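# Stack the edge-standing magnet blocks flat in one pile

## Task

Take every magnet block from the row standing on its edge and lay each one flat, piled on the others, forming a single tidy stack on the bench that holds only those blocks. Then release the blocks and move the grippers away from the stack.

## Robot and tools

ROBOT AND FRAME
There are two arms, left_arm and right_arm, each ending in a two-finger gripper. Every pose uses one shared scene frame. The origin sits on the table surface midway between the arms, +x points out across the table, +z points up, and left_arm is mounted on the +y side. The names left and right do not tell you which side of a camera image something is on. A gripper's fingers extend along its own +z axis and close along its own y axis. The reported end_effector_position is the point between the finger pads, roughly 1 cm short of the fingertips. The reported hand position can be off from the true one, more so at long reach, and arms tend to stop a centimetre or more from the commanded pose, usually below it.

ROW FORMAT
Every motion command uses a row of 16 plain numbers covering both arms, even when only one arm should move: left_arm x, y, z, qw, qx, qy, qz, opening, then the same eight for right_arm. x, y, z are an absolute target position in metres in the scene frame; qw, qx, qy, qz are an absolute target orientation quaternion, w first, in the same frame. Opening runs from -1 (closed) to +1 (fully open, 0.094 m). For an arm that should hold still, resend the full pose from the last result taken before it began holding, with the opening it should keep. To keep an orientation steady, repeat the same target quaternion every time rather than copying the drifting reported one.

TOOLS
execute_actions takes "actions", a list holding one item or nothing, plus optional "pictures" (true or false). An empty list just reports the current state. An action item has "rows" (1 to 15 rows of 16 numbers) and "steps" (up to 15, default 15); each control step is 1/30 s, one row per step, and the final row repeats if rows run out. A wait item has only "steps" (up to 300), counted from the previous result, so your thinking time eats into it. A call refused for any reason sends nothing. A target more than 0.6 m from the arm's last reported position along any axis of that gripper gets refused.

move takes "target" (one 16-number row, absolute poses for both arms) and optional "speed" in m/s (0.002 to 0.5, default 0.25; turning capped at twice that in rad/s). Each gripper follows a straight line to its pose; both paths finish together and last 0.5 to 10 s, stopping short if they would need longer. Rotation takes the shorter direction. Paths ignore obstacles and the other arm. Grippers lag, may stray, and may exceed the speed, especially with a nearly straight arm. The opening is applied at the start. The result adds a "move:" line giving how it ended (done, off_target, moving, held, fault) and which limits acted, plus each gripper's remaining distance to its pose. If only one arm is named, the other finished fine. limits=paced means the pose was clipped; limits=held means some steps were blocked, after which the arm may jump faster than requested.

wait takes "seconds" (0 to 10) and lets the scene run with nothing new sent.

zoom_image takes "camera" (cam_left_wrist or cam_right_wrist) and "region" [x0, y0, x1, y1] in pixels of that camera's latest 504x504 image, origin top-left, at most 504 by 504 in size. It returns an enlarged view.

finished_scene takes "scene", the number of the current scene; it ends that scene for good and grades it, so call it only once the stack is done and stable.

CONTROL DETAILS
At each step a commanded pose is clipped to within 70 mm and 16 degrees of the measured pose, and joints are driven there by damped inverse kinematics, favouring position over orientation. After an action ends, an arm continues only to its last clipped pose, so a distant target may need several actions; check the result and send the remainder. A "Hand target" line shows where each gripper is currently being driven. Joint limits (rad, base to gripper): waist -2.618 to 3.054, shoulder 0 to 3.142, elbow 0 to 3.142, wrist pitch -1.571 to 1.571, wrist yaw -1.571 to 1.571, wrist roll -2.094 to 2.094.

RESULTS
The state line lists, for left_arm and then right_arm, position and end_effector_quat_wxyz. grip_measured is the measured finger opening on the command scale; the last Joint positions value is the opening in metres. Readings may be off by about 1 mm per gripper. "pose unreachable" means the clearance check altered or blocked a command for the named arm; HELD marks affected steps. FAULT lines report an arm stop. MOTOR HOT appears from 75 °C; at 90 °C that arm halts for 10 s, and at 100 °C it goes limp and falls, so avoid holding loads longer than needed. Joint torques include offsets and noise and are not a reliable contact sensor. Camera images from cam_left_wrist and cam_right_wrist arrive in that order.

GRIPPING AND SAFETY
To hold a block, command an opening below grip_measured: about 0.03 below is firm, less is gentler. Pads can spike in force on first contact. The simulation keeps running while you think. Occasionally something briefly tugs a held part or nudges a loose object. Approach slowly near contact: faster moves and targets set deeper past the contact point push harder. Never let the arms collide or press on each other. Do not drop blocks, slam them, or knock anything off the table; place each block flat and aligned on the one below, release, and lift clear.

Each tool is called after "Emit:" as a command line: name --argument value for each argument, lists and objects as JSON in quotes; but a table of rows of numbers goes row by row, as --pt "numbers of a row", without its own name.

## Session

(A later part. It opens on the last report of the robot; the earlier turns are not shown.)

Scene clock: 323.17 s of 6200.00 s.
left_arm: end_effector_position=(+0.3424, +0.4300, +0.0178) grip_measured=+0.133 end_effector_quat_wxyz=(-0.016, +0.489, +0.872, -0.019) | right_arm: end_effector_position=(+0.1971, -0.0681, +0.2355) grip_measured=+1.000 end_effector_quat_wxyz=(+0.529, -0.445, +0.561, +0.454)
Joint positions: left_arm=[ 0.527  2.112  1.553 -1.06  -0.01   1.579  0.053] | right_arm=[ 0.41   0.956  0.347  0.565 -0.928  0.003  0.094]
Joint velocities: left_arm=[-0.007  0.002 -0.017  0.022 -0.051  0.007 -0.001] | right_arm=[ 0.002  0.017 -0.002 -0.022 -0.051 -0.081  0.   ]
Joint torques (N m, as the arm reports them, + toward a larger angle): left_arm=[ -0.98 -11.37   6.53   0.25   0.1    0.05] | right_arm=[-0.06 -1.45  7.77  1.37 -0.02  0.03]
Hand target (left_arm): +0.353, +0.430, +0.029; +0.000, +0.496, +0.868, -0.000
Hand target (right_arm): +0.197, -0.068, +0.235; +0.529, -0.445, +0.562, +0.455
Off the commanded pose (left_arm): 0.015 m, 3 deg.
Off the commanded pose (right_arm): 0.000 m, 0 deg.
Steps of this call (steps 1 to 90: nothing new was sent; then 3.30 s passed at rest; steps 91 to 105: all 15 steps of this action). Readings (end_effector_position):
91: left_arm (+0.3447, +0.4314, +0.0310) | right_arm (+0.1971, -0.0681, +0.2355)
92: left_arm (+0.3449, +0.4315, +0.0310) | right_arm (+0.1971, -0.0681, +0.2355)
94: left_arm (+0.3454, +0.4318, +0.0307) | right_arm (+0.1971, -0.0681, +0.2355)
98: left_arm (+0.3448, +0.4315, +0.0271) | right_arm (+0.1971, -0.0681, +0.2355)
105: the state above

Emit:
execute_actions --actions '[]'

Scene clock: 325.53 s of 6200.00 s.
left_arm: end_effector_position=(+0.3438, +0.4309, +0.0178) grip_measured=+0.133 end_effector_quat_wxyz=(-0.014, +0.489, +0.872, -0.016) | right_arm: end_effector_position=(+0.1971, -0.0681, +0.2355) grip_measured=+1.000 end_effector_quat_wxyz=(+0.529, -0.445, +0.561, +0.454)
Joint positions: left_arm=[ 0.527  2.112  1.553 -1.053 -0.01   1.579  0.053] | right_arm=[ 0.41   0.956  0.347  0.565 -0.928  0.003  0.094]
Joint velocities: left_arm=[-0.007  0.007  0.002 -0.066  0.022 -0.037 -0.   ] | right_arm=[-0.012  0.002  0.002  0.037  0.037  0.037  0.   ]
Joint torques (N m, as the arm reports them, + toward a larger angle): left_arm=[ -0.94 -11.36   6.45   0.22   0.07   0.03] | right_arm=[ 0.03 -1.44  7.69  1.36 -0.03  0.01]
Hand target (left_arm): +0.353, +0.430, +0.029; +0.000, +0.496, +0.868, -0.000
Hand target (right_arm): +0.197, -0.068, +0.235; +0.529, -0.445, +0.562, +0.455
Off the commanded pose (left_arm): 0.015 m, 3 deg.
Off the commanded pose (right_arm): 0.000 m, 0 deg.
Steps of this call (steps 1 to 71: nothing new was sent). Readings (end_effector_position):
1: left_arm (+0.3425, +0.4300, +0.0178) | right_arm (+0.1971, -0.0681, +0.2355)
2: left_arm (+0.3428, +0.4302, +0.0178) | right_arm (+0.1971, -0.0681, +0.2355)
4: left_arm (+0.3431, +0.4304, +0.0178) | right_arm (+0.1971, -0.0681, +0.2355)
8: left_arm (+0.3436, +0.4307, +0.0178) | right_arm (+0.1971, -0.0681, +0.2355)
71: the state above

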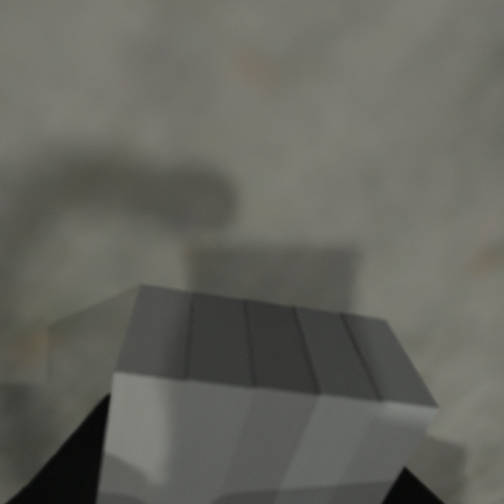

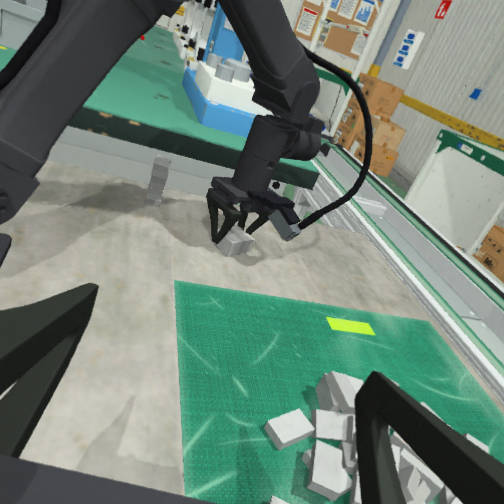

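Emit:
execute_actions --actions '[{"rows": [[0.353,0.430,0.028,0,0.4962,0.8682,0,0.095,0.1972,-0.0681,0.2353,0.529,-0.445,0.562,0.455,1],[0.353,0.430,0.028,0,0.4962,0.8682,0,0.095,0.1972,-0.0681,0.2353,0.529,-0.445,0.562,0.455,1],[0.353,0.430,0.028,0,0.4962,0.8682,0,0.095,0.1972,-0.0681,0.2353,0.529,-0.445,0.562,0.455,1],[0.353,0.430,0.027,0,0.4962,0.8682,0,0.095,0.1972,-0.0681,0.2353,0.529,-0.445,0.562,0.455,1]], "steps": 12}]'

Scene clock: 330.57 s of 6200.00 s.
left_arm: end_effector_position=(+0.3452, +0.4317, +0.0177) grip_measured=+0.133 end_effector_quat_wxyz=(-0.013, +0.489, +0.872, -0.013) | right_arm: end_effector_position=(+0.1971, -0.0681, +0.2355) grip_measured=+1.000 end_effector_quat_wxyz=(+0.529, -0.445, +0.561, +0.454)
Joint positions: left_arm=[ 0.527  2.112  1.553 -1.047 -0.01   1.579  0.053] | right_arm=[ 0.41   0.956  0.347  0.565 -0.928  0.003  0.094]
Joint velocities: left_arm=[-0.007  0.002 -0.012 -0.037  0.007  0.051 -0.001] | right_arm=[-0.022 -0.007 -0.007 -0.051 -0.081 -0.081  0.   ]
Joint torques (N m, as the arm reports them, + toward a larger angle): left_arm=[ -0.92 -11.19   6.06   0.23   0.11   0.03] | right_arm=[ 0.04 -1.38  7.77  1.38  0.    0.01]
Hand target (left_arm): +0.353, +0.430, +0.027; +0.000, +0.496, +0.868, -0.000
Hand target (right_arm): +0.197, -0.068, +0.235; +0.529, -0.445, +0.562, +0.455
Off the commanded pose (left_arm): 0.012 m, 2 deg.
Off the commanded pose (right_arm): 0.000 m, 0 deg.
Steps of this call (steps 1 to 90: nothing new was sent; then 1.63 s passed at rest; steps 91 to 102: all 12 steps of this action). Readings (end_effector_position):
91: left_arm (+0.3439, +0.4309, +0.0178) | right_arm (+0.1971, -0.0681, +0.2355)
92: left_arm (+0.3440, +0.4310, +0.0177) | right_arm (+0.1971, -0.0681, +0.2355)
94: left_arm (+0.3443, +0.4312, +0.0177) | right_arm (+0.1971, -0.0681, +0.2355)
98: left_arm (+0.3450, +0.4316, +0.0177) | right_arm (+0.1971, -0.0681, +0.2355)
102: the state above

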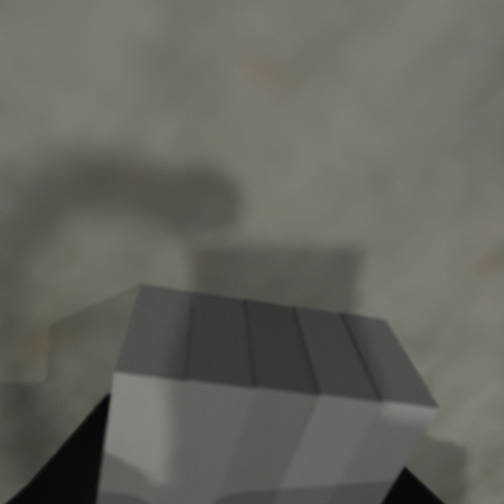

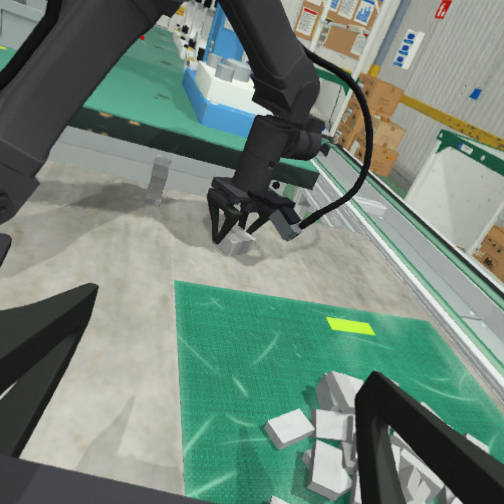

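Emit:
zoom_image --camera "cam_right_wrist" --region '[190, 190, 290, 270]'

Region (190, 190, 290, 270) of cam_right_wrist's 504x504 image, scaled by 5.040, with more detail than that image has; it fills the top 403 rows of this view, and the rest is white.

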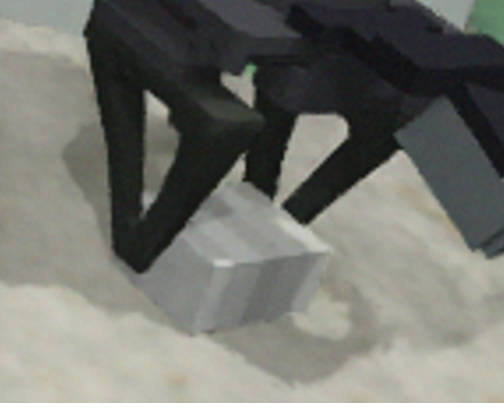

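Emit:
execute_actions --actions '[{"rows": [[0.353,0.430,0.026,0,0.4962,0.8682,0,0.095,0.1972,-0.0681,0.2353,0.529,-0.445,0.562,0.455,1],[0.353,0.430,0.026,0,0.4962,0.8682,0,0.095,0.1972,-0.0681,0.2353,0.529,-0.445,0.562,0.455,1],[0.353,0.430,0.026,0,0.4962,0.8682,0,0.095,0.1972,-0.0681,0.2353,0.529,-0.445,0.562,0.455,1],[0.353,0.430,0.025,0,0.4962,0.8682,0,0.095,0.1972,-0.0681,0.2353,0.529,-0.445,0.562,0.455,1]], "steps": 12}]' --pictures false

Scene clock: 339.30 s of 6200.00 s.
left_arm: end_effector_position=(+0.3465, +0.4325, +0.0176) grip_measured=+0.133 end_effector_quat_wxyz=(-0.011, +0.489, +0.872, -0.010) | right_arm: end_effector_position=(+0.1971, -0.0681, +0.2355) grip_measured=+1.000 end_effector_quat_wxyz=(+0.529, -0.445, +0.561, +0.454)
Joint positions: left_arm=[ 0.527  2.112  1.553 -1.041 -0.01   1.579  0.053] | right_arm=[ 0.41   0.956  0.347  0.565 -0.928  0.003  0.094]
Joint velocities: left_arm=[-0.002  0.017  0.007 -0.007  0.037 -0.066 -0.   ] | right_arm=[ 0.012 -0.012  0.017  0.007 -0.081  0.022  0.   ]
Joint torques (N m, as the arm reports them, + toward a larger angle): left_arm=[ -0.87 -11.     5.73   0.29   0.09   0.04] | right_arm=[-0.01 -1.43  7.72  1.36 -0.02  0.02]
Hand target (left_arm): +0.353, +0.430, +0.025; +0.000, +0.496, +0.868, -0.000
Hand target (right_arm): +0.197, -0.068, +0.235; +0.529, -0.445, +0.562, +0.455
Off the commanded pose (left_arm): 0.010 m, 2 deg.
Off the commanded pose (right_arm): 0.000 m, 0 deg.
Steps of this call (steps 1 to 90: nothing new was sent; then 5.33 s passed at rest; steps 91 to 102: all 12 steps of this action). Readings (end_effector_position):
91: left_arm (+0.3453, +0.4318, +0.0177) | right_arm (+0.1971, -0.0681, +0.2355)
92: left_arm (+0.3454, +0.4318, +0.0177) | right_arm (+0.1971, -0.0681, +0.2355)
94: left_arm (+0.3456, +0.4320, +0.0177) | right_arm (+0.1971, -0.0681, +0.2355)
98: left_arm (+0.3462, +0.4324, +0.0177) | right_arm (+0.1971, -0.0681, +0.2355)
102: the state above

Emit:
execute_actions --actions '[{"rows": [[0.352,0.430,0.024,0,0.4962,0.8682,0,0.095,0.1972,-0.0681,0.2353,0.529,-0.445,0.562,0.455,1],[0.352,0.430,0.024,0,0.4962,0.8682,0,0.095,0.1972,-0.0681,0.2353,0.529,-0.445,0.562,0.455,1],[0.352,0.430,0.024,0,0.4962,0.8682,0,0.095,0.1972,-0.0681,0.2353,0.529,-0.445,0.562,0.455,1],[0.352,0.430,0.023,0,0.4962,0.8682,0,0.095,0.1972,-0.0681,0.2353,0.529,-0.445,0.562,0.455,1]], "steps": 12}]' --pictures false

Scene clock: 347.23 s of 6200.00 s.
left_arm: end_effector_position=(+0.3463, +0.4324, +0.0167) grip_measured=+0.133 end_effector_quat_wxyz=(-0.011, +0.489, +0.872, -0.010) | right_arm: end_effector_position=(+0.1971, -0.0681, +0.2355) grip_measured=+1.000 end_effector_quat_wxyz=(+0.529, -0.445, +0.561, +0.454)
Joint positions: left_arm=[ 0.527  2.112  1.549 -1.036 -0.01   1.579  0.053] | right_arm=[ 0.41   0.956  0.347  0.565 -0.928  0.003  0.094]
Joint velocities: left_arm=[-0.017  0.007 -0.007  0.022 -0.037 -0.066 -0.001] | right_arm=[-0.002 -0.017 -0.002 -0.007  0.037 -0.051  0.   ]
Joint torques (N m, as the arm reports them, + toward a larger angle): left_arm=[ -0.85 -11.01   5.31   0.33   0.09   0.04] | right_arm=[-0.02 -1.42  7.68  1.38 -0.01  0.03]
Hand target (left_arm): +0.352, +0.430, +0.023; -0.000, +0.496, +0.868, -0.000
Hand target (right_arm): +0.197, -0.068, +0.235; +0.529, -0.445, +0.562, +0.455
Off the commanded pose (left_arm): 0.009 m, 2 deg.
Off the commanded pose (right_arm): 0.000 m, 0 deg.
Steps of this call (steps 1 to 90: nothing new was sent; then 4.53 s passed at rest; steps 91 to 102: all 12 steps of this action). Readings (end_effector_position):
91: left_arm (+0.3463, +0.4324, +0.0171) | right_arm (+0.1971, -0.0681, +0.2355)
92: left_arm (+0.3462, +0.4324, +0.0167) | right_arm (+0.1971, -0.0681, +0.2355)
94: left_arm (+0.3463, +0.4324, +0.0167) | right_arm (+0.1971, -0.0681, +0.2355)
98: left_arm (+0.3463, +0.4324, +0.0167) | right_arm (+0.1971, -0.0681, +0.2355)
102: the state above

Emit:
execute_actions --actions '[{"rows": [[0.352,0.430,0.023,0,0.4962,0.8682,0,0.11,0.1972,-0.0681,0.2353,0.529,-0.445,0.562,0.455,1],[0.352,0.430,0.023,0,0.4962,0.8682,0,0.12,0.1972,-0.0681,0.2353,0.529,-0.445,0.562,0.455,1],[0.352,0.430,0.023,0,0.4962,0.8682,0,0.13,0.1972,-0.0681,0.2353,0.529,-0.445,0.562,0.455,1],[0.352,0.430,0.023,0,0.4962,0.8682,0,0.14,0.1972,-0.0681,0.2353,0.529,-0.445,0.562,0.455,1],[0.352,0.430,0.023,0,0.4962,0.8682,0,0.15,0.1972,-0.0681,0.2353,0.529,-0.445,0.562,0.455,1],[0.352,0.430,0.023,0,0.4962,0.8682,0,0.17,0.1972,-0.0681,0.2353,0.529,-0.445,0.562,0.455,1],[0.352,0.430,0.023,0,0.4962,0.8682,0,0.20,0.1972,-0.0681,0.2353,0.529,-0.445,0.562,0.455,1],[0.352,0.430,0.023,0,0.4962,0.8682,0,0.25,0.1972,-0.0681,0.2353,0.529,-0.445,0.562,0.455,1],[0.352,0.430,0.023,0,0.4962,0.8682,0,0.30,0.1972,-0.0681,0.2353,0.529,-0.445,0.562,0.455,1],[0.352,0.430,0.023,0,0.4962,0.8682,0,0.36,0.1972,-0.0681,0.2353,0.529,-0.445,0.562,0.455,1],[0.352,0.430,0.023,0,0.4962,0.8682,0,0.42,0.1972,-0.0681,0.2353,0.529,-0.445,0.562,0.455,1]], "steps": 15}]'

Scene clock: 357.90 s of 6200.00 s.
left_arm: end_effector_position=(+0.3466, +0.4326, +0.0167) grip_measured=+0.418 end_effector_quat_wxyz=(-0.011, +0.490, +0.872, -0.009) | right_arm: end_effector_position=(+0.1971, -0.0681, +0.2355) grip_measured=+1.000 end_effector_quat_wxyz=(+0.529, -0.445, +0.561, +0.454)
Joint positions: left_arm=[ 0.527  2.112  1.549 -1.035 -0.01   1.58   0.067] | right_arm=[ 0.41   0.956  0.347  0.565 -0.928  0.003  0.094]
Joint velocities: left_arm=[ 0.002 -0.002 -0.007 -0.066 -0.022 -0.037 -0.001] | right_arm=[-0.017 -0.017  0.007 -0.066 -0.022 -0.007  0.   ]
Joint torques (N m, as the arm reports them, + toward a larger angle): left_arm=[ -0.88 -11.04   5.18   0.3    0.12   0.03] | right_arm=[-0.12 -1.48  7.66  1.37 -0.02  0.02]
Hand target (left_arm): +0.352, +0.430, +0.023; +0.000, +0.496, +0.868, -0.000
Hand target (right_arm): +0.197, -0.068, +0.235; +0.529, -0.445, +0.562, +0.455
Off the commanded pose (left_arm): 0.009 m, 2 deg.
Off the commanded pose (right_arm): 0.000 m, 0 deg.
Steps of this call (steps 1 to 90: nothing new was sent; then 7.17 s passed at rest; steps 91 to 105: all 15 steps of this action). Readings (end_effector_position):
91: left_arm (+0.3463, +0.4324, +0.0167) | right_arm (+0.1971, -0.0681, +0.2355)
92: left_arm (+0.3463, +0.4324, +0.0167) | right_arm (+0.1971, -0.0681, +0.2355)
94: left_arm (+0.3463, +0.4324, +0.0167) | right_arm (+0.1971, -0.0681, +0.2355)
98: left_arm (+0.3465, +0.4325, +0.0167) | right_arm (+0.1971, -0.0681, +0.2355)
105: the state above

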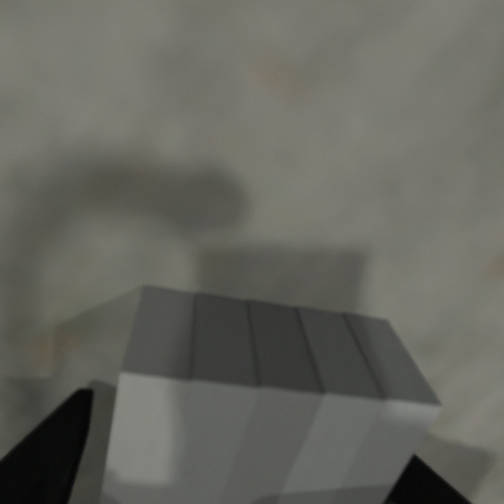

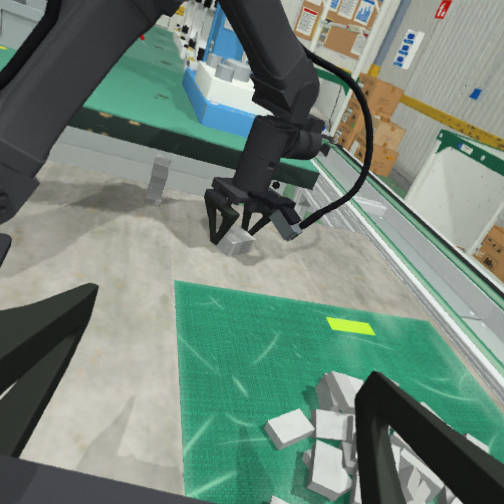

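Emit:
move --target '[0.352,0.430,0.08,0,0.4962,0.8682,0,0.6,0.1972,-0.0681,0.2353,0.529,-0.445,0.562,0.455,1]' --speed 0.2

Emit:
move --target '[0.360,0.4365,0.07,0.5174,-0.2275,0.8121,0.1450,1,0.1972,-0.0681,0.2353,0.529,-0.445,0.562,0.455,1]' --speed 0.3

Scene clock: 375.57 s of 6200.00 s.
left_arm: end_effector_position=(+0.3462, +0.4323, +0.0664) grip_measured=+0.598 end_effector_quat_wxyz=(-0.011, +0.490, +0.872, -0.010) | right_arm: end_effector_position=(+0.1971, -0.0681, +0.2355) grip_measured=+1.000 end_effector_quat_wxyz=(+0.529, -0.445, +0.561, +0.454)
Joint positions: left_arm=[ 0.527  2.066  1.681 -1.214 -0.01   1.58   0.075] | right_arm=[ 0.41   0.956  0.347  0.565 -0.928  0.003  0.094]
Joint velocities: left_arm=[-0.017 -0.002 -0.012 -0.066 -0.081 -0.007  0.001] | right_arm=[ 0.007  0.002 -0.022  0.007 -0.066 -0.051  0.   ]
Joint torques (N m, as the arm reports them, + toward a larger angle): left_arm=[ -0.9  -10.95   7.8    0.06   0.08   0.03] | right_arm=[ 0.01 -1.42  7.66  1.37  0.    0.02]
Hand target (left_arm): +0.352, +0.430, +0.080; +0.000, +0.496, +0.868, -0.000
Hand target (right_arm): +0.197, -0.068, +0.235; +0.529, -0.445, +0.562, +0.455
Off the commanded pose (left_arm): 0.015 m, 2 deg.
Off the commanded pose (right_arm): 0.000 m, 0 deg.
After step 90, 13.63 s passed at rest.
move: off_target (left_arm)

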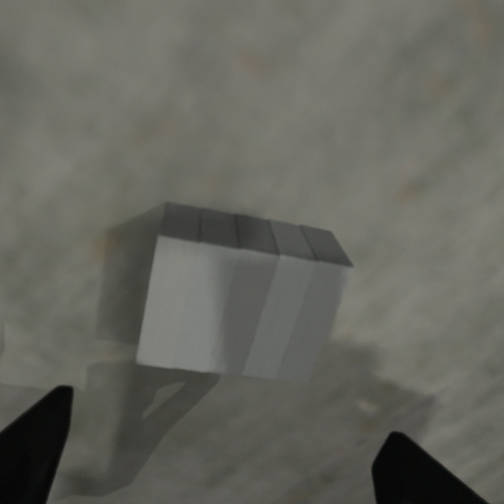

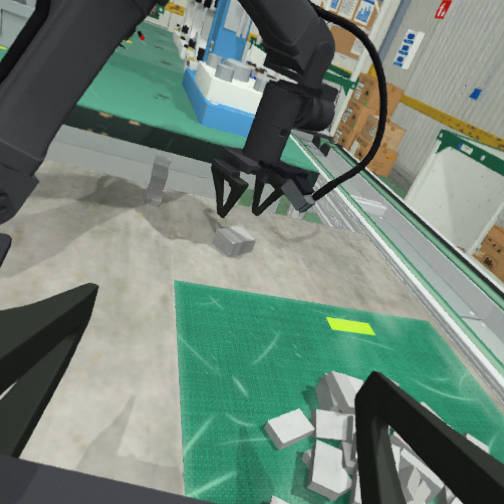

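Scene clock: 379.47 s of 6200.00 s.
left_arm: end_effector_position=(+0.3589, +0.4389, +0.0642) grip_measured=+1.000 end_effector_quat_wxyz=(+0.509, -0.235, +0.817, +0.136) | right_arm: end_effector_position=(+0.1971, -0.0681, +0.2355) grip_measured=+1.000 end_effector_quat_wxyz=(+0.529, -0.445, +0.561, +0.454)
Joint positions: left_arm=[ 0.541  1.631  0.426  0.744  0.026 -0.007  0.094] | right_arm=[ 0.41   0.956  0.347  0.565 -0.928  0.003  0.094]
Joint velocities: left_arm=[-0.007 -0.007  0.012  0.11  -0.007 -0.081  0.   ] | right_arm=[-0.017 -0.012 -0.012 -0.051  0.007 -0.007  0.   ]
Joint torques (N m, as the arm reports them, + toward a larger angle): left_arm=[-1.17 -4.28  4.76  1.86 -0.11 -0.06] | right_arm=[-0.05 -1.46  7.65  1.37 -0.01  0.  ]
Hand target (left_arm): +0.362, +0.438, +0.068; +0.519, -0.233, +0.811, +0.139
Hand target (right_arm): +0.197, -0.068, +0.235; +0.529, -0.445, +0.562, +0.455
Off the commanded pose (left_arm): 0.006 m, 2 deg.
Off the commanded pose (right_arm): 0.000 m, 0 deg.
move: done

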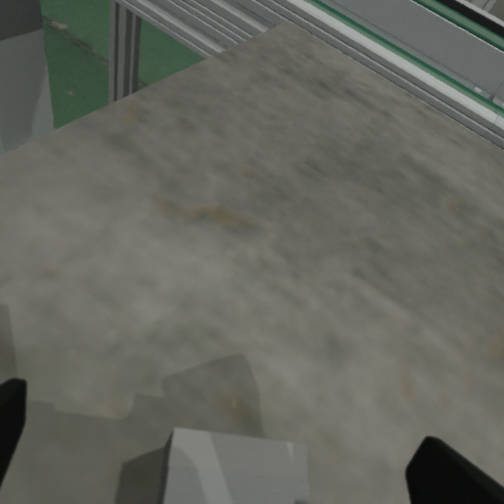

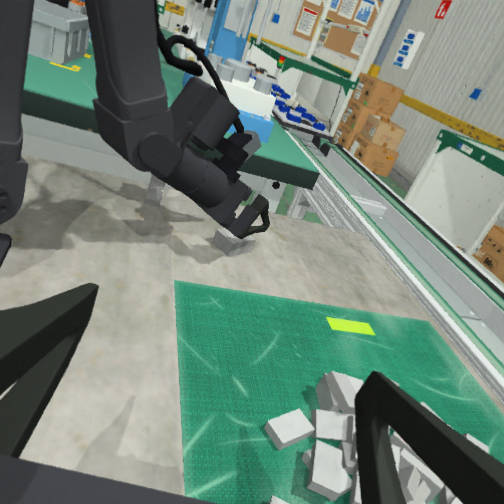

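Emit:
move --target '[0.361,0.4355,0.03,0.5174,-0.2275,0.8121,0.1450,0.6,0.1972,-0.0681,0.2353,0.529,-0.445,0.562,0.455,1]' --speed 0.12

Scene clock: 395.53 s of 6200.00 s.
left_arm: end_effector_position=(+0.3583, +0.4371, +0.0260) grip_measured=+0.602 end_effector_quat_wxyz=(+0.509, -0.235, +0.816, +0.139) | right_arm: end_effector_position=(+0.1971, -0.0681, +0.2355) grip_measured=+1.000 end_effector_quat_wxyz=(+0.529, -0.445, +0.561, +0.454)
Joint positions: left_arm=[ 0.532  1.844  0.384  1.002  0.014 -0.007  0.075] | right_arm=[ 0.41   0.956  0.347  0.565 -0.928  0.003  0.094]
Joint velocities: left_arm=[ 0.002 -0.002 -0.017  0.081 -0.022 -0.051 -0.001] | right_arm=[-0.017  0.002 -0.012  0.022  0.022 -0.022  0.   ]
Joint torques (N m, as the arm reports them, + toward a larger angle): left_arm=[-1.17 -4.86  3.37  1.85 -0.1   0.04] | right_arm=[ 0.02 -1.4   7.69  1.35 -0.01  0.01]
Hand target (left_arm): +0.361, +0.436, +0.029; +0.517, -0.228, +0.812, +0.145
Hand target (right_arm): +0.197, -0.068, +0.235; +0.529, -0.445, +0.562, +0.455
Off the commanded pose (left_arm): 0.005 m, 1 deg.
Off the commanded pose (right_arm): 0.000 m, 0 deg.
After step 90, 11.93 s passed at rest.
move: done

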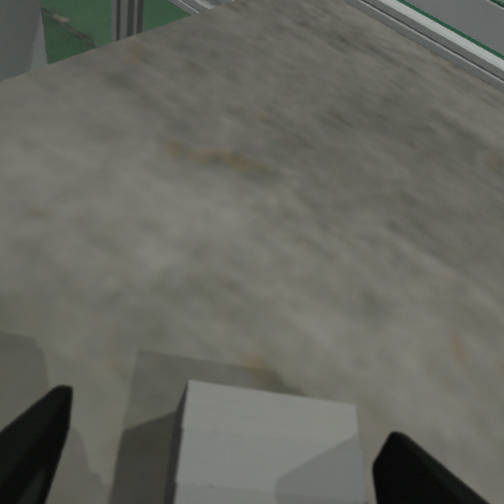

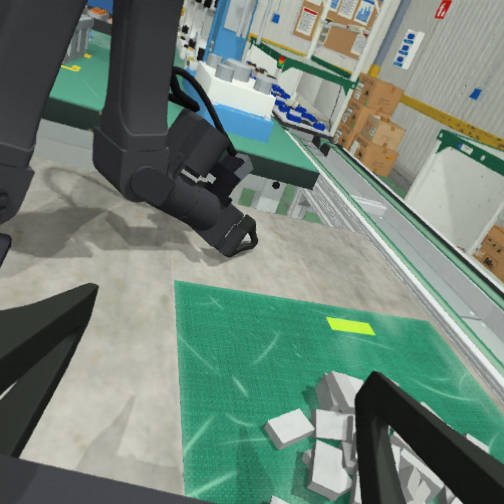

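Emit:
move --target '[0.3655,0.431,0.017,0.5174,-0.2275,0.8121,0.1450,0.6,0.1972,-0.0681,0.2353,0.529,-0.445,0.562,0.455,1]' --speed 0.05

Scene clock: 408.53 s of 6200.00 s.
left_arm: end_effector_position=(+0.3616, +0.4316, +0.0110) grip_measured=+0.602 end_effector_quat_wxyz=(+0.505, -0.230, +0.820, +0.140) | right_arm: end_effector_position=(+0.1971, -0.0681, +0.2355) grip_measured=+1.000 end_effector_quat_wxyz=(+0.529, -0.445, +0.561, +0.454)
Joint positions: left_arm=[ 0.506  1.926  0.384  1.075 -0.008 -0.007  0.075] | right_arm=[ 0.41   0.956  0.347  0.565 -0.928  0.003  0.094]
Joint velocities: left_arm=[-0.007  0.012 -0.007  0.066 -0.007 -0.007 -0.001] | right_arm=[ 0.002 -0.002 -0.002 -0.007  0.007  0.007  0.   ]
Joint torques (N m, as the arm reports them, + toward a larger angle): left_arm=[-1.15 -5.3   3.1   1.86 -0.08 -0.04] | right_arm=[ 0.   -1.37  7.69  1.36 -0.02  0.01]
Hand target (left_arm): +0.365, +0.431, +0.017; +0.517, -0.227, +0.812, +0.145
Hand target (right_arm): +0.197, -0.068, +0.235; +0.529, -0.445, +0.562, +0.455
Off the commanded pose (left_arm): 0.007 m, 2 deg.
Off the commanded pose (right_arm): 0.000 m, 0 deg.
After step 90, 9.27 s passed at rest.
move: done

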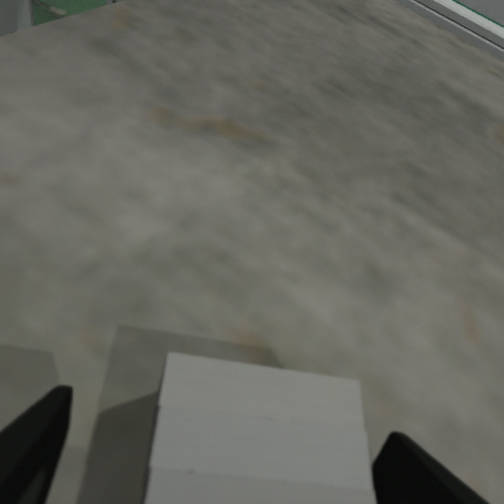

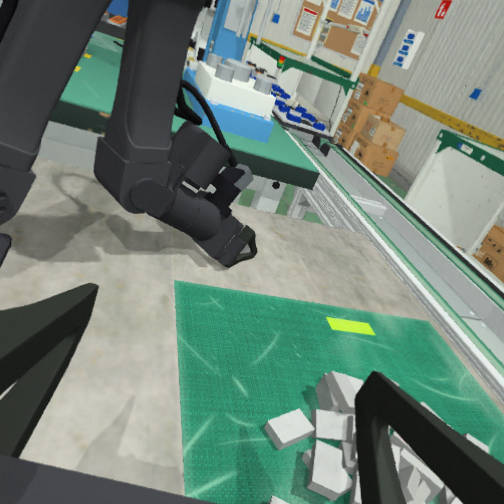

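Emit:
execute_actions --actions '[{"rows": [[0.3665,0.4316,0.0175,0.5174,-0.2275,0.8121,0.1450,0.5,0.1972,-0.0681,0.2353,0.529,-0.445,0.562,0.455,1],[0.3675,0.4322,0.018,0.5174,-0.2275,0.8121,0.1450,0.4,0.1972,-0.0681,0.2353,0.529,-0.445,0.562,0.455,1],[0.3675,0.4322,0.018,0.5174,-0.2275,0.8121,0.1450,0.3,0.1972,-0.0681,0.2353,0.529,-0.445,0.562,0.455,1],[0.3675,0.4322,0.018,0.5174,-0.2275,0.8121,0.1450,0.2,0.1972,-0.0681,0.2353,0.529,-0.445,0.562,0.455,1]], "steps": 15}]'

Scene clock: 423.77 s of 6200.00 s.
left_arm: end_effector_position=(+0.3621, +0.4321, +0.0124) grip_measured=+0.202 end_effector_quat_wxyz=(+0.508, -0.230, +0.818, +0.141) | right_arm: end_effector_position=(+0.1971, -0.0681, +0.2355) grip_measured=+1.000 end_effector_quat_wxyz=(+0.529, -0.445, +0.561, +0.454)
Joint positions: left_arm=[ 0.506  1.926  0.384  1.081 -0.009 -0.007  0.056] | right_arm=[ 0.41   0.956  0.347  0.565 -0.928  0.003  0.094]
Joint velocities: left_arm=[-0.002 -0.012  0.012 -0.022  0.066  0.037 -0.   ] | right_arm=[-0.022  0.002 -0.002 -0.007 -0.037  0.037  0.   ]
Joint torques (N m, as the arm reports them, + toward a larger angle): left_arm=[-1.14 -5.41  4.04  1.74 -0.11 -0.06] | right_arm=[-0.05 -1.43  7.63  1.38  0.    0.02]
Hand target (left_arm): +0.368, +0.432, +0.018; +0.518, -0.227, +0.812, +0.145
Hand target (right_arm): +0.197, -0.068, +0.235; +0.529, -0.445, +0.562, +0.455
Off the commanded pose (left_arm): 0.008 m, 1 deg.
Off the commanded pose (right_arm): 0.000 m, 0 deg.
Steps of this call (steps 1 to 90: nothing new was sent; then 11.73 s passed at rest; steps 91 to 105: all 15 steps of this action). Readings (end_effector_position):
91: left_arm (+0.3621, +0.4321, +0.0124) | right_arm (+0.1971, -0.0681, +0.2355)
92: left_arm (+0.3621, +0.4321, +0.0124) | right_arm (+0.1971, -0.0681, +0.2355)
94: left_arm (+0.3621, +0.4321, +0.0124) | right_arm (+0.1971, -0.0681, +0.2355)
98: left_arm (+0.3621, +0.4321, +0.0124) | right_arm (+0.1971, -0.0681, +0.2355)
105: the state above

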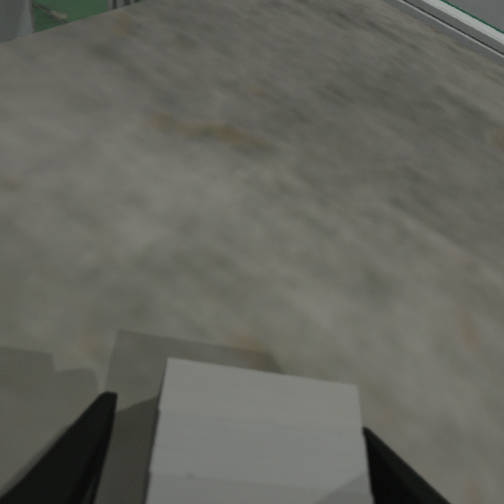

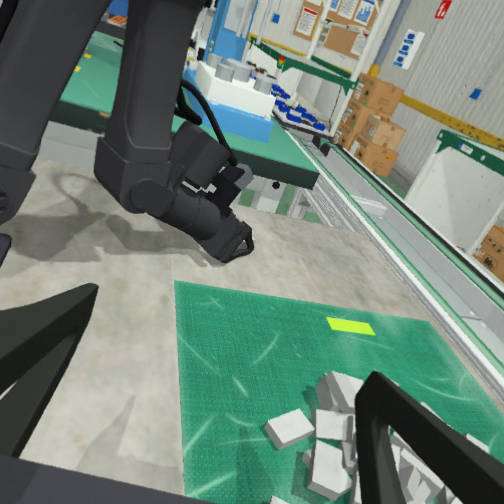

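Emit:
execute_actions --actions '[{"rows": [[0.3675,0.4322,0.018,0.5174,-0.2275,0.8121,0.1450,0.15,0.1972,-0.0681,0.2353,0.529,-0.445,0.562,0.455,1],[0.3675,0.4322,0.018,0.5174,-0.2275,0.8121,0.1450,0.10,0.1972,-0.0681,0.2353,0.529,-0.445,0.562,0.455,1],[0.3675,0.4322,0.018,0.5174,-0.2275,0.8121,0.1450,0.05,0.1972,-0.0681,0.2353,0.529,-0.445,0.562,0.455,1],[0.3675,0.4322,0.018,0.5174,-0.2275,0.8121,0.1450,0.0,0.1972,-0.0681,0.2353,0.529,-0.445,0.562,0.455,1],[0.3675,0.4322,0.018,0.5174,-0.2275,0.8121,0.1450,-0.03,0.1972,-0.0681,0.2353,0.529,-0.445,0.562,0.455,1],[0.3675,0.4322,0.018,0.5174,-0.2275,0.8121,0.1450,-0.06,0.1972,-0.0681,0.2353,0.529,-0.445,0.562,0.455,1],[0.3675,0.4322,0.018,0.5174,-0.2275,0.8121,0.1450,-0.08,0.1972,-0.0681,0.2353,0.529,-0.445,0.562,0.455,1],[0.3675,0.4322,0.018,0.5174,-0.2275,0.8121,0.1450,-0.09,0.1972,-0.0681,0.2353,0.529,-0.445,0.562,0.455,1],[0.3675,0.4322,0.018,0.5174,-0.2275,0.8121,0.1450,-0.10,0.1972,-0.0681,0.2353,0.529,-0.445,0.562,0.455,1],[0.3675,0.4322,0.018,0.5174,-0.2275,0.8121,0.1450,-0.11,0.1972,-0.0681,0.2353,0.529,-0.445,0.562,0.455,1],[0.3675,0.4322,0.018,0.5174,-0.2275,0.8121,0.1450,-0.12,0.1972,-0.0681,0.2353,0.529,-0.445,0.562,0.455,1],[0.3675,0.4322,0.018,0.5174,-0.2275,0.8121,0.1450,-0.13,0.1972,-0.0681,0.2353,0.529,-0.445,0.562,0.455,1]], "steps": 15}]'

Scene clock: 437.00 s of 6200.00 s.
left_arm: end_effector_position=(+0.3631, +0.4304, +0.0124) grip_measured=-0.100 end_effector_quat_wxyz=(+0.508, -0.229, +0.819, +0.139) | right_arm: end_effector_position=(+0.1971, -0.0681, +0.2355) grip_measured=+1.000 end_effector_quat_wxyz=(+0.529, -0.445, +0.561, +0.454)
Joint positions: left_arm=[ 0.502  1.926  0.384  1.081 -0.008 -0.008  0.042] | right_arm=[ 0.41   0.956  0.347  0.565 -0.928  0.003  0.094]
Joint velocities: left_arm=[ 0.012  0.012 -0.012 -0.051  0.037 -0.037 -0.002] | right_arm=[ 0.007  0.007 -0.022  0.022 -0.037  0.007  0.   ]
Joint torques (N m, as the arm reports them, + toward a larger angle): left_arm=[-0.71 -5.47  3.92  1.74 -0.13 -0.03] | right_arm=[-0.03 -1.38  7.69  1.37 -0.02  0.03]
Hand target (left_arm): +0.367, +0.432, +0.018; +0.517, -0.227, +0.812, +0.145
Hand target (right_arm): +0.197, -0.068, +0.235; +0.529, -0.445, +0.562, +0.455
Off the commanded pose (left_arm): 0.007 m, 1 deg.
Off the commanded pose (right_arm): 0.000 m, 0 deg.
Steps of this call (steps 1 to 90: nothing new was sent; then 9.73 s passed at rest; steps 91 to 105: all 15 steps of this action). Readings (end_effector_position):
91: left_arm (+0.3621, +0.4321, +0.0124) | right_arm (+0.1971, -0.0681, +0.2355)
92: left_arm (+0.3621, +0.4321, +0.0124) | right_arm (+0.1971, -0.0681, +0.2355)
94: left_arm (+0.3622, +0.4320, +0.0124) | right_arm (+0.1971, -0.0681, +0.2355)
98: left_arm (+0.3631, +0.4304, +0.0124) | right_arm (+0.1971, -0.0681, +0.2355)
105: the state above

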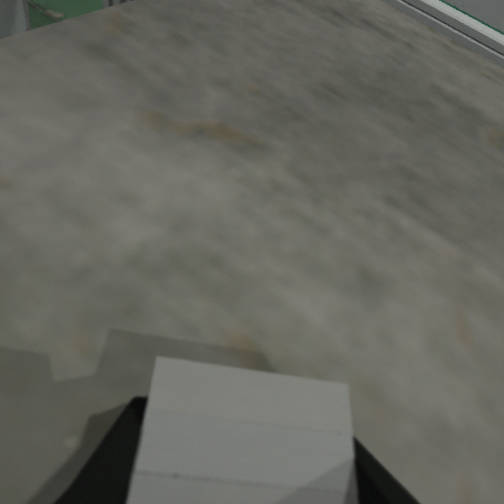

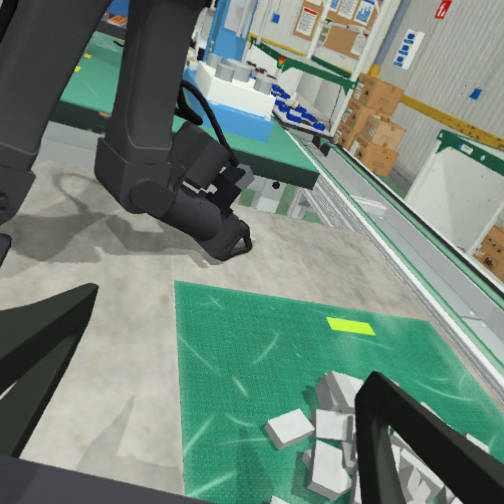

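Emit:
execute_actions --actions '[{"rows": [[0.3685,0.4305,0.018,0.5174,-0.2275,0.8121,0.1450,-0.14,0.1972,-0.0681,0.2353,0.529,-0.445,0.562,0.455,1],[0.3685,0.4305,0.018,0.5174,-0.2275,0.8121,0.1450,-0.15,0.1972,-0.0681,0.2353,0.529,-0.445,0.562,0.455,1]], "steps": 12}]' --pictures false

Scene clock: 441.30 s of 6200.00 s.
left_arm: end_effector_position=(+0.3632, +0.4303, +0.0125) grip_measured=-0.100 end_effector_quat_wxyz=(+0.508, -0.230, +0.818, +0.140) | right_arm: end_effector_position=(+0.1971, -0.0681, +0.2355) grip_measured=+1.000 end_effector_quat_wxyz=(+0.529, -0.445, +0.561, +0.454)
Joint positions: left_arm=[ 0.499  1.926  0.384  1.081 -0.013 -0.011  0.042] | right_arm=[ 0.41   0.956  0.347  0.565 -0.928  0.003  0.094]
Joint velocities: left_arm=[ 0.002 -0.007 -0.007 -0.037 -0.037  0.022 -0.001] | right_arm=[ 0.002 -0.007 -0.002 -0.066  0.022 -0.066  0.   ]
Joint torques (N m, as the arm reports them, + toward a larger angle): left_arm=[-1.21 -5.47  3.94  1.73 -0.14 -0.04] | right_arm=[-0.01 -1.42  7.74  1.36 -0.03  0.01]
Hand target (left_arm): +0.368, +0.430, +0.018; +0.517, -0.228, +0.812, +0.145
Hand target (right_arm): +0.197, -0.068, +0.235; +0.529, -0.445, +0.562, +0.455
Off the commanded pose (left_arm): 0.008 m, 1 deg.
Off the commanded pose (right_arm): 0.000 m, 0 deg.
Steps of this call (steps 1 to 90: nothing new was sent; then 0.90 s passed at rest; steps 91 to 102: all 12 steps of this action). Readings (end_effector_position):
91: left_arm (+0.3632, +0.4303, +0.0124) | right_arm (+0.1971, -0.0681, +0.2355)
92: left_arm (+0.3632, +0.4304, +0.0124) | right_arm (+0.1971, -0.0681, +0.2355)
94: left_arm (+0.3631, +0.4304, +0.0124) | right_arm (+0.1971, -0.0681, +0.2355)
98: left_arm (+0.3632, +0.4303, +0.0125) | right_arm (+0.1971, -0.0681, +0.2355)
102: the state above

Emit:
move --target '[0.3685,0.4305,0.095,0.5174,-0.2275,0.8121,0.1450,-0.14,0.1972,-0.0681,0.2353,0.529,-0.445,0.562,0.455,1]' --speed 0.06

Scene clock: 448.27 s of 6200.00 s.
left_arm: end_effector_position=(+0.3484, +0.4220, +0.0556) grip_measured=-0.100 end_effector_quat_wxyz=(+0.463, -0.237, +0.844, +0.129) | right_arm: end_effector_position=(+0.1971, -0.0681, +0.2355) grip_measured=+1.000 end_effector_quat_wxyz=(+0.529, -0.445, +0.561, +0.454)
Joint positions: left_arm=[ 0.499  1.543  0.431  0.544 -0.015 -0.011  0.042] | right_arm=[ 0.41   0.956  0.347  0.565 -0.928  0.003  0.094]
Joint velocities: left_arm=[-0.007  0.012  0.007 -0.051 -0.051 -0.037 -0.   ] | right_arm=[ 0.002 -0.002  0.007 -0.007  0.037 -0.037  0.   ]
Joint torques (N m, as the arm reports them, + toward a larger angle): left_arm=[-1.23 -7.52  8.48  2.05 -0.11 -0.06] | right_arm=[ 0.01 -1.44  7.64  1.38 -0.01  0.02]
Hand target (left_arm): +0.367, +0.429, +0.097; +0.517, -0.228, +0.812, +0.144
Hand target (right_arm): +0.197, -0.068, +0.235; +0.529, -0.445, +0.562, +0.455
Off the commanded pose (left_arm): 0.045 m, 8 deg.
Off the commanded pose (right_arm): 0.000 m, 0 deg.
After step 90, 2.00 s passed at rest.
move: off_target (left_arm)

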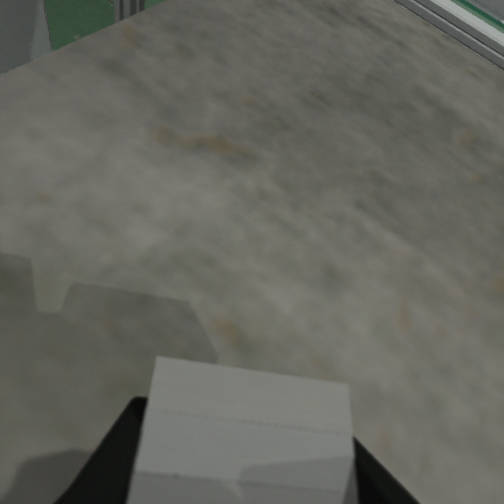

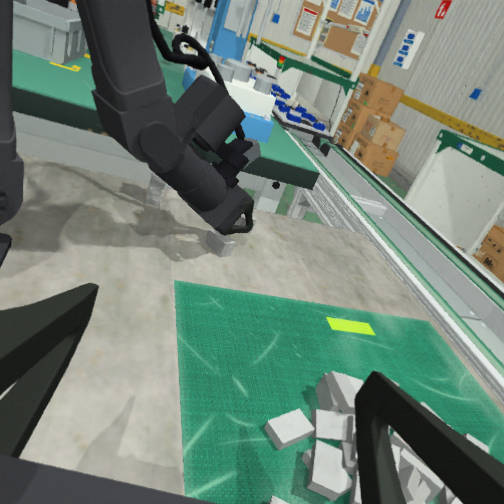

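Emit:
zoom_image --camera "cam_right_wrist" --region '[170, 180, 290, 280]'

Region (170, 180, 290, 280) of cam_right_wrist's 504x504 image, scaled by 4.200, with more detail than that image has.

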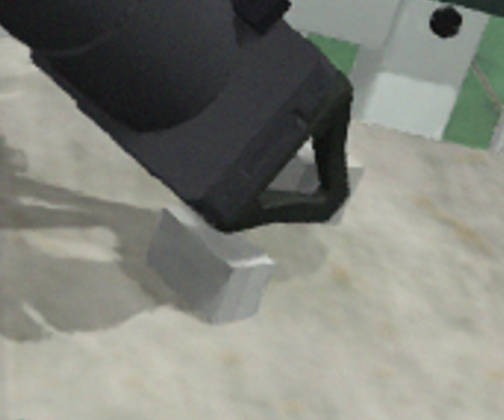

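Emit:
execute_actions --actions '[{"rows": [[0.366,0.429,0.100,0.5174,-0.2275,0.8121,0.1450,-0.14,0.1972,-0.0681,0.2353,0.529,-0.445,0.562,0.455,1],[0.365,0.4285,0.103,0.5174,-0.2275,0.8121,0.1450,-0.14,0.1972,-0.0681,0.2353,0.529,-0.445,0.562,0.455,1],[0.364,0.428,0.106,0.5174,-0.2275,0.8121,0.1450,-0.14,0.1972,-0.0681,0.2353,0.529,-0.445,0.562,0.455,1],[0.363,0.4275,0.109,0.5174,-0.2275,0.8121,0.1450,-0.14,0.1972,-0.0681,0.2353,0.529,-0.445,0.562,0.455,1],[0.362,0.427,0.112,0.5174,-0.2275,0.8121,0.1450,-0.14,0.1972,-0.0681,0.2353,0.529,-0.445,0.562,0.455,1],[0.361,0.4265,0.115,0.5174,-0.2275,0.8121,0.1450,-0.14,0.1972,-0.0681,0.2353,0.529,-0.445,0.562,0.455,1],[0.360,0.426,0.118,0.5174,-0.2275,0.8121,0.1450,-0.14,0.1972,-0.0681,0.2353,0.529,-0.445,0.562,0.455,1],[0.359,0.4255,0.121,0.5174,-0.2275,0.8121,0.1450,-0.14,0.1972,-0.0681,0.2353,0.529,-0.445,0.562,0.455,1],[0.358,0.425,0.124,0.5174,-0.2275,0.8121,0.1450,-0.14,0.1972,-0.0681,0.2353,0.529,-0.445,0.562,0.455,1],[0.357,0.4245,0.127,0.5174,-0.2275,0.8121,0.1450,-0.14,0.1972,-0.0681,0.2353,0.529,-0.445,0.562,0.455,1],[0.356,0.424,0.130,0.5174,-0.2275,0.8121,0.1450,-0.14,0.1972,-0.0681,0.2353,0.529,-0.445,0.562,0.455,1]], "steps": 15}]' --pictures false

Emit:
move --target '[0.2326,0.357,0.09,-0.2171,-0.2563,0.9401,-0.0592,-0.14,0.1972,-0.0681,0.2353,0.529,-0.445,0.562,0.455,1]' --speed 0.2

Scene clock: 466.90 s of 6200.00 s.
left_arm: end_effector_position=(+0.3434, +0.4191, +0.0979) grip_measured=-0.100 end_effector_quat_wxyz=(+0.481, -0.235, +0.834, +0.134) | right_arm: end_effector_position=(+0.1971, -0.0681, +0.2355) grip_measured=+1.000 end_effector_quat_wxyz=(+0.529, -0.445, +0.561, +0.454)
Joint positions: left_arm=[ 0.499  1.357  0.459  0.373 -0.015 -0.011  0.042] | right_arm=[ 0.41   0.956  0.347  0.565 -0.928  0.003  0.094]
Joint velocities: left_arm=[-0.007 -0.056  0.051 -0.139 -0.007 -0.022  0.001] | right_arm=[-0.007 -0.002 -0.012 -0.066  0.007 -0.007  0.   ]
Joint torques (N m, as the arm reports them, + toward a larger angle): left_arm=[-0.87 -6.02  9.14  1.87 -0.06 -0.06] | right_arm=[ 0.03 -1.42  7.67  1.35  0.    0.02]
Hand target (left_arm): +0.355, +0.423, +0.130; +0.518, -0.228, +0.812, +0.144
Hand target (right_arm): +0.197, -0.068, +0.235; +0.529, -0.445, +0.562, +0.455
Off the commanded pose (left_arm): 0.035 m, 5 deg.
Off the commanded pose (right_arm): 0.000 m, 0 deg.
Steps of this call (steps 1 to 90: nothing new was sent; then 15.13 s passed at rest; steps 91 to 105: all 15 steps of this action). Readings (end_effector_position):
91: left_arm (+0.3480, +0.4218, +0.0558) | right_arm (+0.1971, -0.0681, +0.2355)
92: left_arm (+0.3474, +0.4215, +0.0567) | right_arm (+0.1971, -0.0681, +0.2355)
94: left_arm (+0.3461, +0.4207, +0.0611) | right_arm (+0.1971, -0.0681, +0.2355)
98: left_arm (+0.3440, +0.4195, +0.0763) | right_arm (+0.1971, -0.0681, +0.2355)
105: the state above

Scene clock: 471.57 s of 6200.00 s.
left_arm: end_effector_position=(+0.2317, +0.3539, +0.0806) grip_measured=-0.100 end_effector_quat_wxyz=(-0.220, -0.255, +0.940, -0.051) | right_arm: end_effector_position=(+0.1971, -0.0681, +0.2355) grip_measured=+1.000 end_effector_quat_wxyz=(+0.529, -0.445, +0.561, +0.454)
Joint positions: left_arm=[ 0.499  1.935  1.448 -1.538 -0.015 -0.005  0.042] | right_arm=[ 0.41   0.956  0.347  0.565 -0.928  0.003  0.094]
Joint velocities: left_arm=[-0.007 -0.017  0.012 -0.007  0.007 -0.007  0.   ] | right_arm=[-0.017  0.012 -0.007 -0.022  0.051 -0.007  0.   ]
Joint torques (N m, as the arm reports them, + toward a larger angle): left_arm=[ 0.32 -8.14  7.94 -0.9  -0.07  0.02] | right_arm=[-0.04 -1.5   7.7   1.37 -0.02  0.02]
Hand target (left_arm): +0.231, +0.356, +0.092; -0.219, -0.254, +0.941, -0.049
Hand target (right_arm): +0.197, -0.068, +0.235; +0.529, -0.445, +0.562, +0.455
Off the commanded pose (left_arm): 0.010 m, 1 deg.
Off the commanded pose (right_arm): 0.000 m, 0 deg.
move: done

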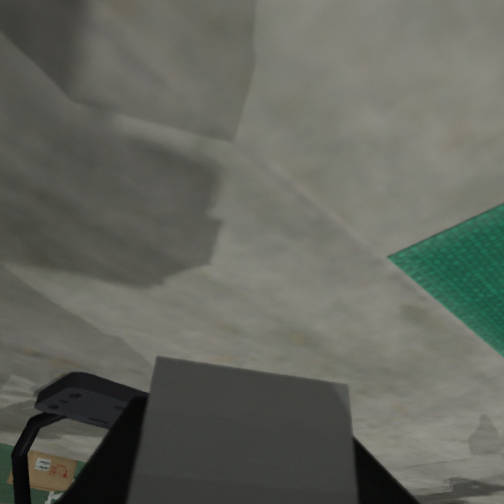

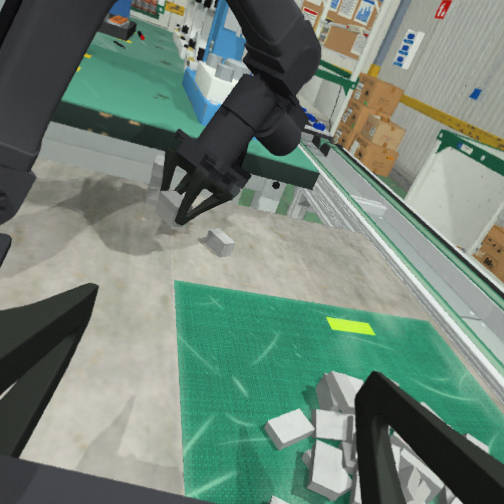

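Emit:
move --target '[0.1896,0.3317,0.042,-0.2088,-0.2568,0.9419,-0.0569,-0.14,0.1972,-0.0681,0.2353,0.529,-0.445,0.562,0.455,1]' --speed 0.12

Scene clock: 477.97 s of 6200.00 s.
left_arm: end_effector_position=(+0.1906, +0.3312, +0.0334) grip_measured=-0.100 end_effector_quat_wxyz=(-0.221, -0.253, +0.940, -0.054) | right_arm: end_effector_position=(+0.1971, -0.0681, +0.2355) grip_measured=+1.000 end_effector_quat_wxyz=(+0.529, -0.445, +0.561, +0.454)
Joint positions: left_arm=[ 0.506  1.837  1.113 -1.306 -0.014  0.007  0.042] | right_arm=[ 0.41   0.956  0.347  0.565 -0.928  0.003  0.094]
Joint velocities: left_arm=[-0.017  0.022 -0.012  0.037 -0.007 -0.051  0.001] | right_arm=[-0.012 -0.022 -0.012  0.037  0.007  0.022  0.   ]
Joint torques (N m, as the arm reports them, + toward a larger angle): left_arm=[ 1.01 -9.22  4.49 -0.66  0.09  0.01] | right_arm=[-0.07 -1.39  7.7   1.35 -0.01  0.04]
Hand target (left_arm): +0.190, +0.332, +0.042; -0.209, -0.257, +0.942, -0.057
Hand target (right_arm): +0.197, -0.068, +0.235; +0.529, -0.445, +0.562, +0.455
Off the commanded pose (left_arm): 0.009 m, 2 deg.
Off the commanded pose (right_arm): 0.000 m, 0 deg.
After step 90, 2.30 s passed at rest.
move: done

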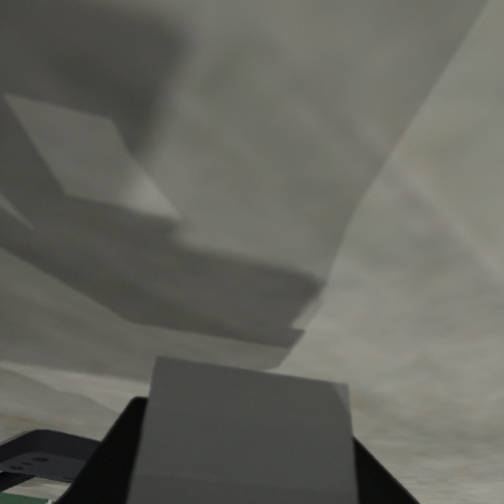

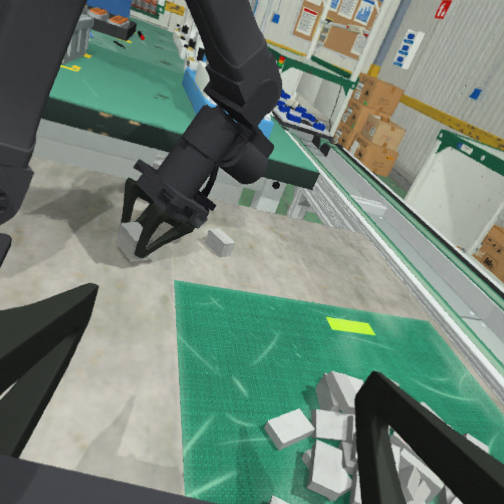

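Emit:
zoom_image --camera "cam_right_wrist" --region '[90, 190, 190, 290]'

Region (90, 190, 190, 290) of cam_right_wrist's 504x504 image, scaled by 5.040, with more detail than that image has.

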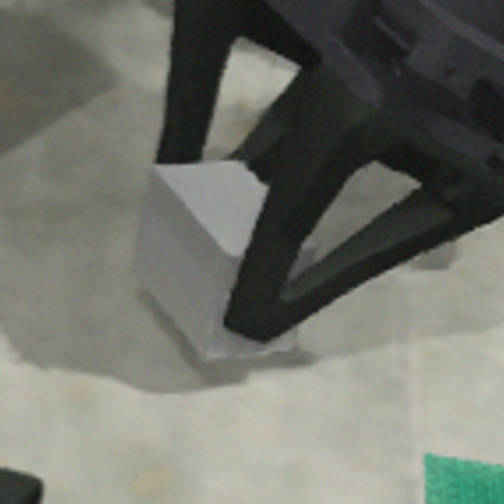

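Emit:
execute_actions --actions '[{"rows": [[0.1896,0.3317,0.041,-0.2088,-0.2568,0.9419,-0.0569,-0.14,0.1972,-0.0681,0.2353,0.529,-0.445,0.562,0.455,1],[0.1896,0.3317,0.040,-0.2088,-0.2568,0.9419,-0.0569,-0.14,0.1972,-0.0681,0.2353,0.529,-0.445,0.562,0.455,1],[0.1896,0.3317,0.039,-0.2088,-0.2568,0.9419,-0.0569,-0.14,0.1972,-0.0681,0.2353,0.529,-0.445,0.562,0.455,1],[0.1896,0.3317,0.038,-0.2088,-0.2568,0.9419,-0.0569,-0.14,0.1972,-0.0681,0.2353,0.529,-0.445,0.562,0.455,1],[0.1896,0.3317,0.037,-0.2088,-0.2568,0.9419,-0.0569,-0.14,0.1972,-0.0681,0.2353,0.529,-0.445,0.562,0.455,1],[0.1896,0.3317,0.036,-0.2088,-0.2568,0.9419,-0.0569,-0.14,0.1972,-0.0681,0.2353,0.529,-0.445,0.562,0.455,1],[0.1896,0.3317,0.035,-0.2088,-0.2568,0.9419,-0.0569,-0.14,0.1972,-0.0681,0.2353,0.529,-0.445,0.562,0.455,1],[0.1896,0.3317,0.034,-0.2088,-0.2568,0.9419,-0.0569,-0.14,0.1972,-0.0681,0.2353,0.529,-0.445,0.562,0.455,1],[0.1896,0.3317,0.033,-0.2088,-0.2568,0.9419,-0.0569,-0.14,0.1972,-0.0681,0.2353,0.529,-0.445,0.562,0.455,1],[0.1896,0.3317,0.032,-0.2088,-0.2568,0.9419,-0.0569,-0.14,0.1972,-0.0681,0.2353,0.529,-0.445,0.562,0.455,1],[0.1896,0.3317,0.031,-0.2088,-0.2568,0.9419,-0.0569,-0.14,0.1972,-0.0681,0.2353,0.529,-0.445,0.562,0.455,1],[0.1896,0.3317,0.030,-0.2088,-0.2568,0.9419,-0.0569,-0.14,0.1972,-0.0681,0.2353,0.529,-0.445,0.562,0.455,1]], "steps": 15}]' --pictures false

Scene clock: 491.90 s of 6200.00 s.
left_arm: end_effector_position=(+0.1906, +0.3312, +0.0262) grip_measured=-0.100 end_effector_quat_wxyz=(-0.215, -0.253, +0.942, -0.053) | right_arm: end_effector_position=(+0.1971, -0.0681, +0.2355) grip_measured=+1.000 end_effector_quat_wxyz=(+0.529, -0.445, +0.561, +0.454)
Joint positions: left_arm=[ 0.506  1.837  1.087 -1.267 -0.014  0.007  0.042] | right_arm=[ 0.41   0.956  0.347  0.565 -0.928  0.003  0.094]
Joint velocities: left_arm=[-0.012 -0.002  0.002  0.066 -0.051  0.022 -0.001] | right_arm=[ 0.002 -0.002 -0.002 -0.037  0.022  0.007  0.   ]
Joint torques (N m, as the arm reports them, + toward a larger angle): left_arm=[ 0.99 -7.47  4.28 -0.65  0.08  0.02] | right_arm=[-0.09 -1.47  7.68  1.36 -0.02  0.02]
Hand target (left_arm): +0.190, +0.332, +0.030; -0.209, -0.257, +0.942, -0.057
Hand target (right_arm): +0.197, -0.068, +0.235; +0.529, -0.445, +0.562, +0.455
Off the commanded pose (left_arm): 0.004 m, 1 deg.
Off the commanded pose (right_arm): 0.000 m, 0 deg.
Steps of this call (steps 1 to 90: nothing new was sent; then 10.43 s passed at rest; steps 91 to 105: all 15 steps of this action). Readings (end_effector_position):
91: left_arm (+0.1908, +0.3313, +0.0333) | right_arm (+0.1971, -0.0681, +0.2355)
92: left_arm (+0.1910, +0.3315, +0.0332) | right_arm (+0.1971, -0.0681, +0.2355)
94: left_arm (+0.1915, +0.3317, +0.0326) | right_arm (+0.1971, -0.0681, +0.2355)
98: left_arm (+0.1906, +0.3312, +0.0299) | right_arm (+0.1971, -0.0681, +0.2355)
105: the state above


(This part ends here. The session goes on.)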